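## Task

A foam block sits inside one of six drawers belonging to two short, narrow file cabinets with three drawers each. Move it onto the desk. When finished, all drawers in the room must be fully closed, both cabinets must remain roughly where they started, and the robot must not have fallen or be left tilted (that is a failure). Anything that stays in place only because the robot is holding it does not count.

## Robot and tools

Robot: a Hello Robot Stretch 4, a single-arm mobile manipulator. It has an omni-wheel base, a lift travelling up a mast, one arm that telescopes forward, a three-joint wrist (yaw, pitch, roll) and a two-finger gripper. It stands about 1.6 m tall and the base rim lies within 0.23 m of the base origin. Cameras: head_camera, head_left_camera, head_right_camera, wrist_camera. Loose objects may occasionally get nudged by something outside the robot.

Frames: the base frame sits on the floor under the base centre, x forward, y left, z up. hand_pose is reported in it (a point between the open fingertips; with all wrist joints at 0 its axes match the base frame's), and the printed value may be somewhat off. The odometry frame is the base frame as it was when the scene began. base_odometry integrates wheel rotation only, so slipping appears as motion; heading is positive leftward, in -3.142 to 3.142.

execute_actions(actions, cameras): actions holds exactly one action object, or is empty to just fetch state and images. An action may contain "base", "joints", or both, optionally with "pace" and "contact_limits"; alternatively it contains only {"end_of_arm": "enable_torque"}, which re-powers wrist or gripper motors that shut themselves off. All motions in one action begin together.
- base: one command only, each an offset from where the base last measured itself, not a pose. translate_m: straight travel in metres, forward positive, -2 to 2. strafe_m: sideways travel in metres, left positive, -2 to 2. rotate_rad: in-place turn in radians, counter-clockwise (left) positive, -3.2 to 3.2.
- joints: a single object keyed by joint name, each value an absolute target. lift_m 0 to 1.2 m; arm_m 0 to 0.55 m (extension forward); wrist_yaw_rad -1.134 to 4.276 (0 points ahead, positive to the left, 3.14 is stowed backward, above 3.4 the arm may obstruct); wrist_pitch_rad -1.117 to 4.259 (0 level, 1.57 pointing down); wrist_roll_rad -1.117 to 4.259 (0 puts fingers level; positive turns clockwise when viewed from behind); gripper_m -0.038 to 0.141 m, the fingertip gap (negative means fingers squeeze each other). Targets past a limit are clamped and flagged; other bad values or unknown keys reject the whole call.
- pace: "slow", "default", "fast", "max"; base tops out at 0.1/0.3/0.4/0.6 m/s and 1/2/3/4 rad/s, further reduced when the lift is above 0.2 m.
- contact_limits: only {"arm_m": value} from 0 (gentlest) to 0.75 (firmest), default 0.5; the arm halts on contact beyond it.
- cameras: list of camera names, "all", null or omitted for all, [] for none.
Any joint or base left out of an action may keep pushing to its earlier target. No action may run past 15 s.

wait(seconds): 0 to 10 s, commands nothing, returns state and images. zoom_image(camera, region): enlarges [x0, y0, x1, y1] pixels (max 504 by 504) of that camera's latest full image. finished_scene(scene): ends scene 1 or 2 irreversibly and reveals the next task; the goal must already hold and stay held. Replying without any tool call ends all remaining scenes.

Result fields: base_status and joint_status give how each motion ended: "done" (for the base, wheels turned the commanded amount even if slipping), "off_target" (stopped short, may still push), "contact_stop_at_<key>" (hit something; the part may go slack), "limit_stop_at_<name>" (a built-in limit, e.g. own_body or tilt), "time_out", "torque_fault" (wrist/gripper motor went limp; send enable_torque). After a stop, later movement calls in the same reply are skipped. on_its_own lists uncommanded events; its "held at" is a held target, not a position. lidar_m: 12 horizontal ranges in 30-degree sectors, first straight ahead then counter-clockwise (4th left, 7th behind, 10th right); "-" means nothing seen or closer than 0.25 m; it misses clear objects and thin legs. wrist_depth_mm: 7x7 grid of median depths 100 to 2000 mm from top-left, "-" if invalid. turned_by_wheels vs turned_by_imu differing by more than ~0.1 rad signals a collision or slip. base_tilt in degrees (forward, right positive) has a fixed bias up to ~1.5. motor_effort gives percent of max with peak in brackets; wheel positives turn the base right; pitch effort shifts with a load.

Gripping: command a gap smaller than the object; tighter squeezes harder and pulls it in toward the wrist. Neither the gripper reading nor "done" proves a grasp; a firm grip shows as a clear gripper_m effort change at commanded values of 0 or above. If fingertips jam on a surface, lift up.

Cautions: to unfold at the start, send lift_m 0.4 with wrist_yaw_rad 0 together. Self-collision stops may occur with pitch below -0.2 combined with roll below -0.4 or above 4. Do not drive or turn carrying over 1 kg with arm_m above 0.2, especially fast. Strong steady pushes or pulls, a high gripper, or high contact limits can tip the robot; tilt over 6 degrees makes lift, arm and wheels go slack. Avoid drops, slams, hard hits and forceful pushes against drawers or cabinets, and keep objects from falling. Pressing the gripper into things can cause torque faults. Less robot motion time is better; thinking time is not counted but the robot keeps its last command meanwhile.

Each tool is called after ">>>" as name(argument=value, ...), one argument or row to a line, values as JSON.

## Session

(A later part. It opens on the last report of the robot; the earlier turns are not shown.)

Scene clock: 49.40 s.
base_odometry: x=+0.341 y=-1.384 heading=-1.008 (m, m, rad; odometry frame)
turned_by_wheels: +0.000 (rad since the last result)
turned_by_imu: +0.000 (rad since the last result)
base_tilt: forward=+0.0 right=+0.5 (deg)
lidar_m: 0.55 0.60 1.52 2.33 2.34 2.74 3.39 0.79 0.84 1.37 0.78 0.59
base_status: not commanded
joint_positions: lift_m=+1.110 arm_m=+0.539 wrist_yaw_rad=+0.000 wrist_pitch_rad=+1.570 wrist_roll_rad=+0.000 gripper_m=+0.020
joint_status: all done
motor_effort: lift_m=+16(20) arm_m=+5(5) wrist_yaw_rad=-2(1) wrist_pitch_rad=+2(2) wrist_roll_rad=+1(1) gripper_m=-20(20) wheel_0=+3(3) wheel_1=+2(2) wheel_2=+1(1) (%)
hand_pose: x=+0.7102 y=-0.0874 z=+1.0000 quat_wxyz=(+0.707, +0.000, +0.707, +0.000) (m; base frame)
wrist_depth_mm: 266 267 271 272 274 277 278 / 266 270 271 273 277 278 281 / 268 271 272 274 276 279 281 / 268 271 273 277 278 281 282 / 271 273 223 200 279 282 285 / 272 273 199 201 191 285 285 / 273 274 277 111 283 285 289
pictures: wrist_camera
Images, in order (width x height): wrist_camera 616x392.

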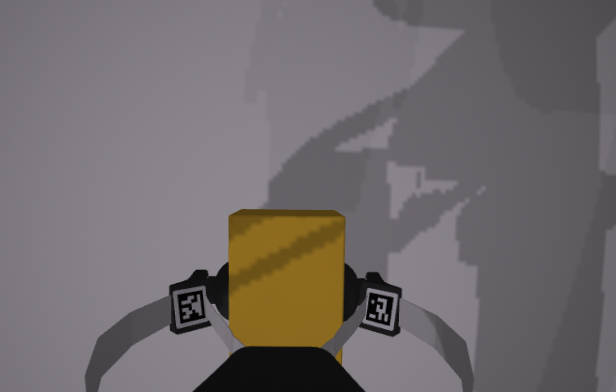

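>>> execute_actions(
  actions=[
    {"joints":{"lift_m":1.088}},
  ],
  cameras=[],
)

>>> execute_actions(
  actions=[
    {"joints":{"gripper_m":0.09}},
  ],
  cameras=[],
)

>>> execute_actions(
  actions=[
    {"joints":{"lift_m":1.16}},
  ],
  cameras=["wrist_camera"],
)

>>> execute_actions(
  actions=[
    {"base":{"translate_m":-0.86},"joints":{"arm_m":0.0,"gripper_m":0.07}},
  ],
  cameras=[],
)

>>> execute_actions(
  actions=[
    {"base":{"rotate_rad":-1.57},"joints":{"lift_m":0.254,"wrist_pitch_rad":0,"wrist_roll_rad":1.57}},
  ],
)

Scene clock: 50.67 s.
base_odometry: x=+0.341 y=-1.384 heading=-1.008 (m, m, rad; odometry frame)
turned_by_wheels: +0.000 (rad since the last result)
turned_by_imu: +0.000 (rad since the last result)
base_tilt: forward=+0.0 right=+0.6 (deg)
lidar_m: 0.54 0.59 1.53 2.33 2.38 2.71 3.39 0.78 0.78 1.37 0.79 0.57
base_status: not commanded
joint_positions: lift_m=+1.088 arm_m=+0.539 wrist_yaw_rad=+0.000 wrist_pitch_rad=+1.570 wrist_roll_rad=+0.000 gripper_m=+0.020
joint_status: all done
motor_effort: lift_m=+15(13) arm_m=+5(5) wrist_yaw_rad=-1(1) wrist_pitch_rad=+2(2) wrist_roll_rad=-1(0) gripper_m=-19(23) wheel_0=+3(3) wheel_1=+2(2) wheel_2=+1(1) (%)
hand_pose: x=+0.7102 y=-0.0874 z=+0.9780 quat_wxyz=(+0.707, +0.000, +0.707, +0.000) (m; base frame)
wrist_depth_mm: 244 247 249 251 253 254 256 / 246 248 250 251 254 256 257 / 246 248 250 253 255 257 258 / 248 250 251 254 256 259 259 / 249 250 223 200 257 259 262 / 250 252 199 201 191 260 263 / 252 254 255 111 259 262 264
pictures: none
No camera images: the call's "cameras" was empty. Leave "cameras" out to get every camera's image.

Scene clock: 52.17 s.
base_odometry: x=+0.341 y=-1.384 heading=-1.008 (m, m, rad; odometry frame)
turned_by_wheels: +0.000 (rad since the last result)
turned_by_imu: +0.000 (rad since the last result)
base_tilt: forward=+0.0 right=+0.5 (deg)
lidar_m: 0.54 0.58 1.51 2.32 2.36 2.71 3.41 0.79 0.80 1.37 0.79 0.59
base_status: not commanded
joint_positions: lift_m=+1.088 arm_m=+0.539 wrist_yaw_rad=+0.000 wrist_pitch_rad=+1.570 wrist_roll_rad=+0.000 gripper_m=+0.090
joint_status: all done
motor_effort: lift_m=+15(15) arm_m=+6(5) wrist_yaw_rad=-1(1) wrist_pitch_rad=+2(2) wrist_roll_rad=-1(0) gripper_m=-3(16) wheel_0=+3(3) wheel_1=+2(2) wheel_2=+1(2) (%)
hand_pose: x=+0.7102 y=-0.0874 z=+0.9780 quat_wxyz=(+0.707, +0.000, +0.707, +0.000) (m; base frame)
wrist_depth_mm: 244 246 249 250 253 254 255 / 245 247 249 251 253 256 257 / 247 249 250 253 255 256 258 / 249 249 252 253 256 258 259 / 249 250 224 210 257 260 260 / 251 251 210 211 204 262 263 / 251 252 255 111 259 262 264
pictures: none
No camera images: the call's "cameras" was empty. Leave "cameras" out to get every camera's image.

Scene clock: 53.43 s.
base_odometry: x=+0.341 y=-1.384 heading=-1.008 (m, m, rad; odometry frame)
turned_by_wheels: +0.000 (rad since the last result)
turned_by_imu: +0.000 (rad since the last result)
base_tilt: forward=+0.0 right=+0.5 (deg)
lidar_m: 0.56 0.57 1.51 2.30 2.37 2.69 3.40 0.79 0.78 1.37 0.78 0.56
base_status: not commanded
joint_positions: lift_m=+1.160 arm_m=+0.539 wrist_yaw_rad=+0.000 wrist_pitch_rad=+1.570 wrist_roll_rad=+0.000 gripper_m=+0.090
joint_status: all done
motor_effort: lift_m=+23(24) arm_m=+5(5) wrist_yaw_rad=+0(1) wrist_pitch_rad=+2(2) wrist_roll_rad=+0(1) gripper_m=-2(3) wheel_0=+3(3) wheel_1=+2(2) wheel_2=+1(1) (%)
hand_pose: x=+0.7102 y=-0.0874 z=+1.0494 quat_wxyz=(+0.707, +0.000, +0.707, +0.000) (m; base frame)
wrist_depth_mm: 314 315 319 322 324 327 329 / 315 315 320 322 325 329 330 / 317 317 322 324 327 329 332 / 319 320 322 324 329 332 334 / 319 320 324 282 329 332 336 / 320 324 282 283 204 334 338 / 320 324 327 111 332 336 338
pictures: wrist_camera
Images, in order (width x height): wrist_camera 616x392.

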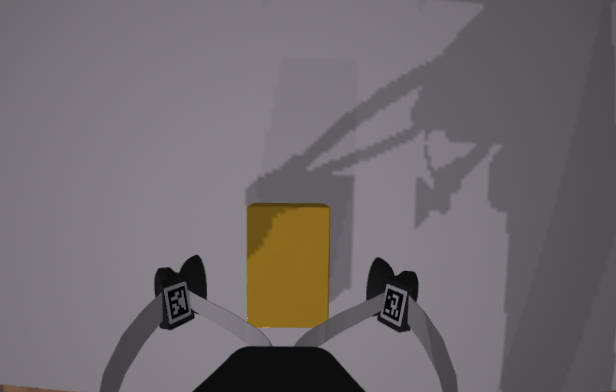

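Scene clock: 57.80 s.
base_odometry: x=-0.118 y=-0.656 heading=-1.008 (m, m, rad; odometry frame)
turned_by_wheels: +0.000 (rad since the last result)
turned_by_imu: +0.003 (rad since the last result)
base_tilt: forward=+0.0 right=+0.5 (deg)
lidar_m: 1.41 2.15 2.44 1.98 2.00 2.59 2.49 1.85 1.41 0.50 0.53 1.48
base_status: done
joint_positions: lift_m=+1.160 arm_m=+0.001 wrist_yaw_rad=+0.000 wrist_pitch_rad=+1.570 wrist_roll_rad=+0.000 gripper_m=+0.070
joint_status: all done
motor_effort: lift_m=+22(23) arm_m=-5(6) wrist_yaw_rad=-1(2) wrist_pitch_rad=+1(1) wrist_roll_rad=+0(0) gripper_m=-2(0) wheel_0=-3(7) wheel_1=-3(7) wheel_2=+1(12) (%)
hand_pose: x=+0.1720 y=-0.0874 z=+1.0495 quat_wxyz=(+0.707, +0.000, +0.707, +0.000) (m; base frame)
wrist_depth_mm: 1205 1229 1255 1255 1281 1281 1308 / 1255 1255 1255 1255 1281 1281 1308 / 1229 1255 1255 1281 1281 1308 1308 / 1255 1255 1255 1281 1308 1308 931 / 1255 1255 1060 1078 1308 931 931 / 1255 1281 216 1060 207 946 931 / 1255 1255 1281 111 1308 1308 1336
pictures: none
No camera images: the call's "cameras" was empty. Leave "cameras" out to get every camera's image.

Scene clock: 62.10 s.
base_odometry: x=-0.118 y=-0.656 heading=-2.577 (m, m, rad; odometry frame)
turned_by_wheels: -1.569 (rad since the last result)
turned_by_imu: -1.557 (rad since the last result)
base_tilt: forward=+0.0 right=+0.5 (deg)
lidar_m: 0.50 0.52 1.46 1.42 2.14 2.45 1.99 1.99 2.57 2.45 1.87 1.40
base_status: done
joint_positions: lift_m=+0.254 arm_m=+0.001 wrist_yaw_rad=+0.000 wrist_pitch_rad=+0.003 wrist_roll_rad=+1.570 gripper_m=+0.070
joint_status: all done
motor_effort: lift_m=+15(17) arm_m=-5(5) wrist_yaw_rad=-1(2) wrist_pitch_rad=-7(12) wrist_roll_rad=+0(2) gripper_m=-2(2) wheel_0=+4(6) wheel_1=+3(8) wheel_2=+4(7) (%)
hand_pose: x=+0.4603 y=-0.0874 z=+0.4317 quat_wxyz=(+0.707, +0.707, +0.001, -0.001) (m; base frame)
wrist_depth_mm: 1098 1098 1118 1138 1160 809 603 / 1098 1118 1118 1138 1138 831 591 / 1098 1098 1138 1138 1138 820 591 / 1098 1118 1118 1160 1138 723 603 / 1118 1118 327 329 591 597 597 / 1118 1118 215 330 204 591 585 / 1160 1138 327 111 445 597 591
pictures: head_camera, head_left_camera, head_right_camera, wrist_camera
Images, in order (width x height): head_camera 420x560, head_left_camera 420x672, head_right_camera 420x672, wrist_camera 616x392.

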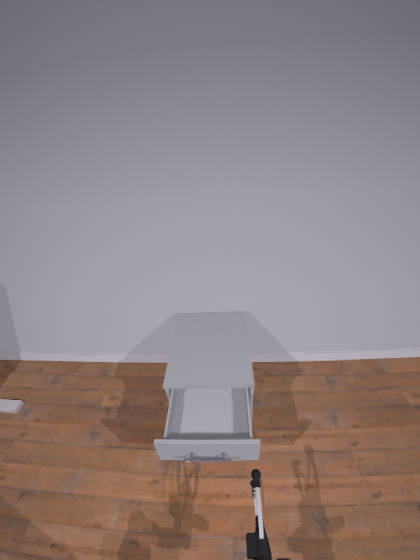

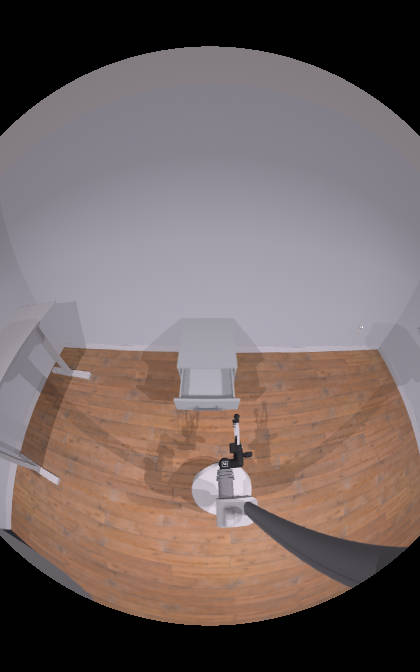

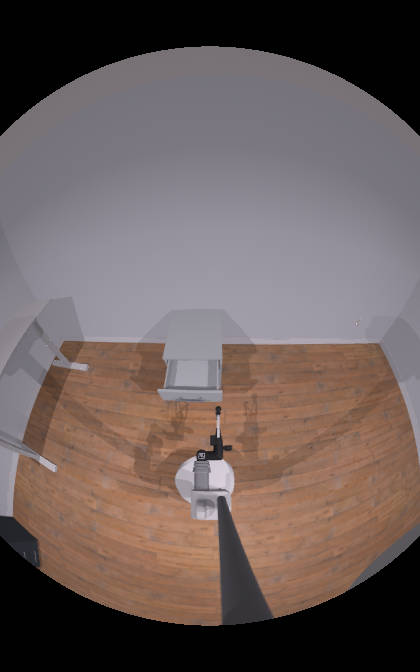

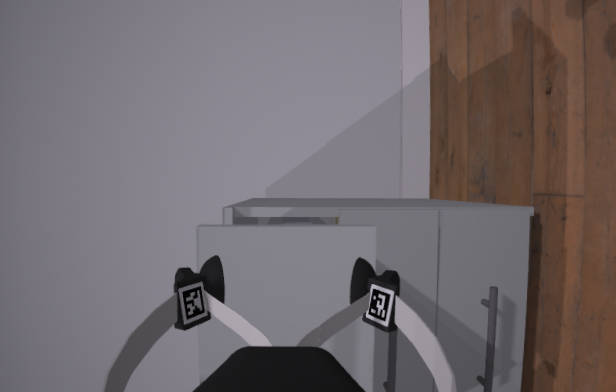

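>>> execute_actions(
  actions=[
    {"base":{"strafe_m":0.2}},
  ],
  cameras=[],
)

>>> execute_actions(
  actions=[
    {"joints":{"arm_m":0.35},"pace":"slow"},
  ],
  cameras=["head_camera","wrist_camera"],
)

Scene clock: 64.27 s.
base_odometry: x=-0.011 y=-0.825 heading=-2.577 (m, m, rad; odometry frame)
turned_by_wheels: +0.000 (rad since the last result)
turned_by_imu: -0.001 (rad since the last result)
base_tilt: forward=-0.1 right=+0.5 (deg)
lidar_m: 0.51 1.45 1.27 1.20 1.36 2.13 2.35 2.05 2.77 2.66 1.89 0.53
base_status: done
joint_positions: lift_m=+0.254 arm_m=+0.001 wrist_yaw_rad=+0.000 wrist_pitch_rad=+0.003 wrist_roll_rad=+1.570 gripper_m=+0.070
joint_status: not commanded
motor_effort: lift_m=+15(16) arm_m=-5(5) wrist_yaw_rad=-1(1) wrist_pitch_rad=-7(8) wrist_roll_rad=+1(1) gripper_m=-4(2) wheel_0=+0(10) wheel_1=+0(11) wheel_2=+1(2) (%)
hand_pose: x=+0.4603 y=-0.0874 z=+0.4317 quat_wxyz=(+0.707, +0.707, +0.001, -0.001) (m; base frame)
wrist_depth_mm: 1078 1138 325 330 1138 820 597 / 1098 1118 327 330 585 591 591 / 1098 1118 329 330 585 597 591 / 1118 1138 329 332 585 597 597 / 1118 1138 330 332 591 597 597 / 1118 1138 215 334 203 603 585 / 1138 1160 330 111 466 707 597
pictures: none
No camera images: the call's "cameras" was empty. Leave "cameras" out to get every camera's image.

Scene clock: 69.07 s.
base_odometry: x=-0.011 y=-0.825 heading=-2.577 (m, m, rad; odometry frame)
turned_by_wheels: +0.000 (rad since the last result)
turned_by_imu: -0.002 (rad since the last result)
base_tilt: forward=+0.0 right=+0.5 (deg)
lidar_m: 0.79 1.43 1.25 1.20 1.32 2.15 2.34 2.01 2.77 2.66 1.88 0.85
base_status: not commanded
joint_positions: lift_m=+0.254 arm_m=+0.349 wrist_yaw_rad=+0.000 wrist_pitch_rad=+0.002 wrist_roll_rad=+1.570 gripper_m=+0.070
joint_status: all done
motor_effort: lift_m=+15(16) arm_m=+6(12) wrist_yaw_rad=+0(16) wrist_pitch_rad=-4(7) wrist_roll_rad=+1(0) gripper_m=-4(2) wheel_0=+3(3) wheel_1=+0(0) wheel_2=-4(3) (%)
hand_pose: x=+0.8083 y=-0.0875 z=+0.4320 quat_wxyz=(+0.707, +0.707, +0.001, -0.001) (m; base frame)
wrist_depth_mm: 768 778 245 248 252 255 257 / 768 778 245 249 252 255 257 / 778 778 246 250 253 256 225 / 778 778 248 250 254 257 225 / 788 778 249 251 254 258 226 / 788 788 202 251 203 258 260 / 788 246 248 111 255 258 263
pictures: head_camera, wrist_camera
Images, in order (width x height): head_camera 420x560, wrist_camera 616x392.

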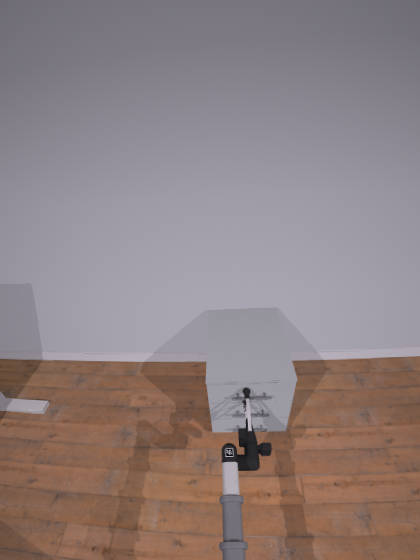

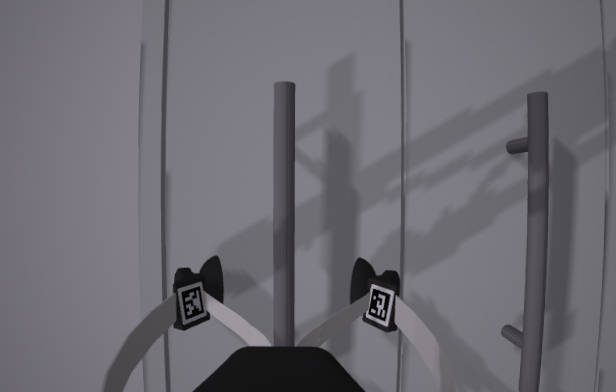

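>>> execute_actions(
  actions=[
    {"joints":{"arm_m":0.365},"contact_limits":{"arm_m":0.2}},
  ],
  cameras=[],
)

>>> execute_actions(
  actions=[
    {"joints":{"arm_m":0.2}},
  ],
  cameras=["wrist_camera"],
)

>>> execute_actions(
  actions=[
    {"base":{"rotate_rad":3.0},"pace":"fast"},
  ],
)

Scene clock: 70.00 s.
base_odometry: x=-0.011 y=-0.825 heading=-2.577 (m, m, rad; odometry frame)
turned_by_wheels: +0.000 (rad since the last result)
turned_by_imu: +0.000 (rad since the last result)
base_tilt: forward=+0.0 right=+0.5 (deg)
lidar_m: 0.78 1.42 1.21 1.20 1.32 2.14 2.34 2.05 2.78 2.68 1.86 0.85
base_status: not commanded
joint_positions: lift_m=+0.254 arm_m=+0.357 wrist_yaw_rad=-0.004 wrist_pitch_rad=+0.001 wrist_roll_rad=+1.570 gripper_m=+0.070
joint_status: arm_m contact_stop (moved +0.008 of +0.016)
on_its_own: arm_m is slack since a contact_stop (your +0.365 is given up)
motor_effort: lift_m=+16(16) arm_m=+0(14) wrist_yaw_rad=+10(22) wrist_pitch_rad=-1(4) wrist_roll_rad=+0(0) gripper_m=-2(3) wheel_0=+3(3) wheel_1=+0(0) wheel_2=-4(5) (%)
contact_limits: arm_m 0.2
hand_pose: x=+0.8157 y=-0.0885 z=+0.4322 quat_wxyz=(+0.707, +0.707, -0.001, -0.002) (m; base frame)
wrist_depth_mm: 759 768 247 249 252 256 259 / 768 768 246 250 253 257 258 / 768 768 248 251 253 256 225 / 778 778 248 251 253 257 225 / 778 788 248 251 254 257 225 / 788 788 215 250 204 257 260 / 788 246 247 111 254 257 260
pictures: none
No camera images: the call's "cameras" was empty. Leave "cameras" out to get every camera's image.

not run: a stop came earlier in this reply.

not run: a stop came earlier in this reply.

>>> execute_actions(
  actions=[
    {"joints":{"arm_m":0.2}},
  ],
  cameras=["wrist_camera"],
)

>>> execute_actions(
  actions=[
    {"base":{"rotate_rad":3.0},"pace":"fast"},
  ],
)

Scene clock: 71.73 s.
base_odometry: x=-0.011 y=-0.825 heading=-2.577 (m, m, rad; odometry frame)
turned_by_wheels: +0.000 (rad since the last result)
turned_by_imu: +0.000 (rad since the last result)
base_tilt: forward=+0.0 right=+0.5 (deg)
lidar_m: 0.77 1.42 1.23 1.22 1.26 2.15 2.37 2.04 2.80 2.69 1.87 0.83
base_status: not commanded
joint_positions: lift_m=+0.254 arm_m=+0.201 wrist_yaw_rad=+0.000 wrist_pitch_rad=+0.002 wrist_roll_rad=+1.570 gripper_m=+0.070
joint_status: all done
motor_effort: lift_m=+15(16) arm_m=-5(6) wrist_yaw_rad=+0(10) wrist_pitch_rad=-6(6) wrist_roll_rad=+0(1) gripper_m=-3(3) wheel_0=+3(3) wheel_1=+0(0) wheel_2=-2(4) (%)
hand_pose: x=+0.6603 y=-0.0874 z=+0.4318 quat_wxyz=(+0.707, +0.707, +0.001, -0.001) (m; base frame)
wrist_depth_mm: 891 917 402 404 410 539 539 / 904 917 399 404 410 415 421 / 917 917 399 404 410 418 418 / 931 931 402 404 413 413 418 / 931 931 402 407 413 418 424 / 931 946 216 407 203 418 424 / 931 931 404 111 413 421 424
pictures: wrist_camera
Images, in order (width x height): wrist_camera 616x392.

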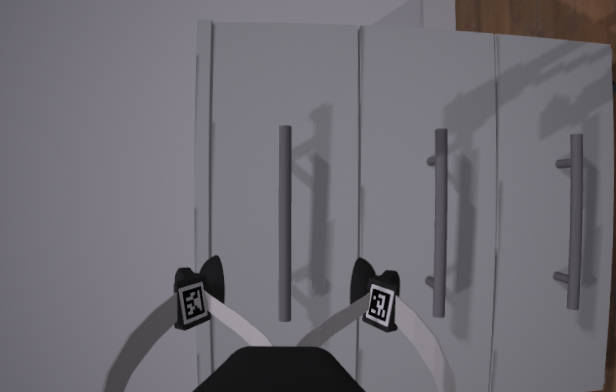

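Scene clock: 74.03 s.
base_odometry: x=-0.011 y=-0.825 heading=+0.423 (m, m, rad; odometry frame)
turned_by_wheels: +3.000 (rad since the last result)
turned_by_imu: +2.973 (rad since the last result)
base_tilt: forward=+0.0 right=+0.5 (deg)
lidar_m: 2.35 2.04 2.48 2.68 2.18 1.46 0.79 1.37 1.30 1.21 1.26 1.99
base_status: done
joint_positions: lift_m=+0.254 arm_m=+0.201 wrist_yaw_rad=+0.000 wrist_pitch_rad=+0.002 wrist_roll_rad=+1.570 gripper_m=+0.070
joint_status: not commanded
motor_effort: lift_m=+18(18) arm_m=-5(5) wrist_yaw_rad=-2(5) wrist_pitch_rad=-5(6) wrist_roll_rad=+0(0) gripper_m=-4(3) wheel_0=+0(10) wheel_1=-1(11) wheel_2=+3(12) (%)
hand_pose: x=+0.6603 y=-0.0874 z=+0.4316 quat_wxyz=(+0.707, +0.707, +0.001, -0.001) (m; base frame)
wrist_depth_mm: 1983 - - - 1464 809 597 / 1983 1983 - - 1499 809 591 / 1921 1921 1983 - 1499 820 591 / 1921 1921 1921 1983 1499 820 597 / 1863 1921 1921 1921 1366 820 591 / 1863 1863 216 1921 203 809 585 / 1863 1863 1921 111 1464 778 591
pictures: head_camera, head_left_camera, head_right_camera, wrist_camera
Images, in order (width x height): head_camera 420x560, head_left_camera 420x672, head_right_camera 420x672, wrist_camera 616x392.

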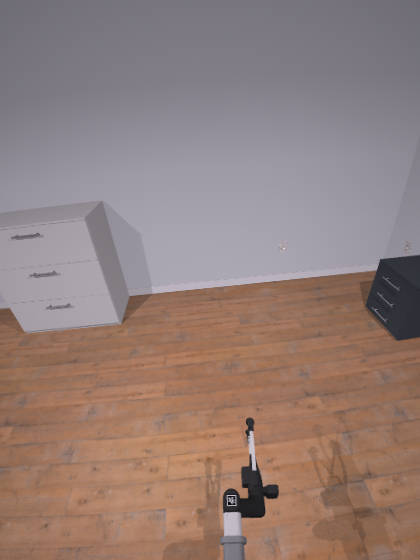

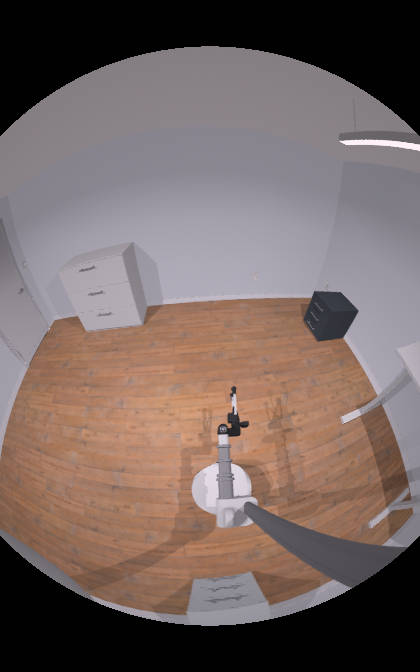

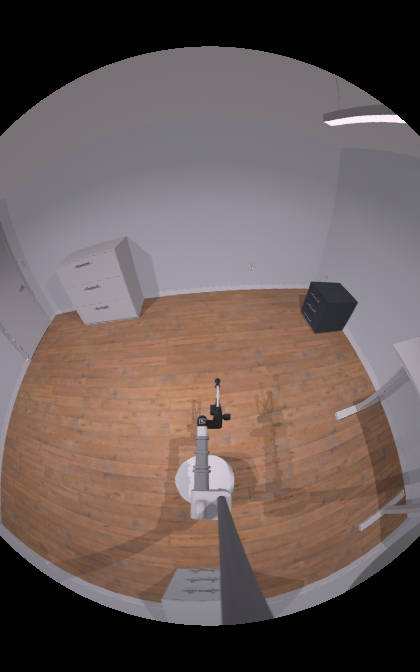

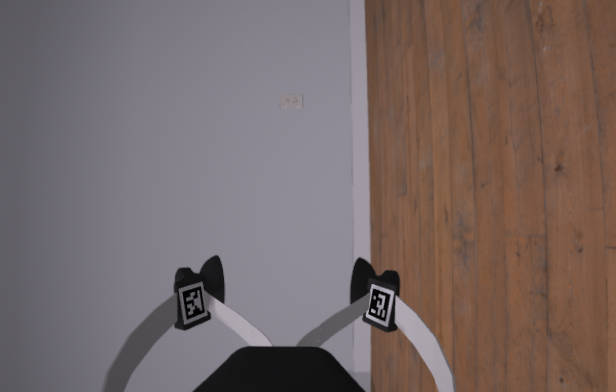

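>>> finished_scene(
  scene=1,
)

The scene is finished: the task was done.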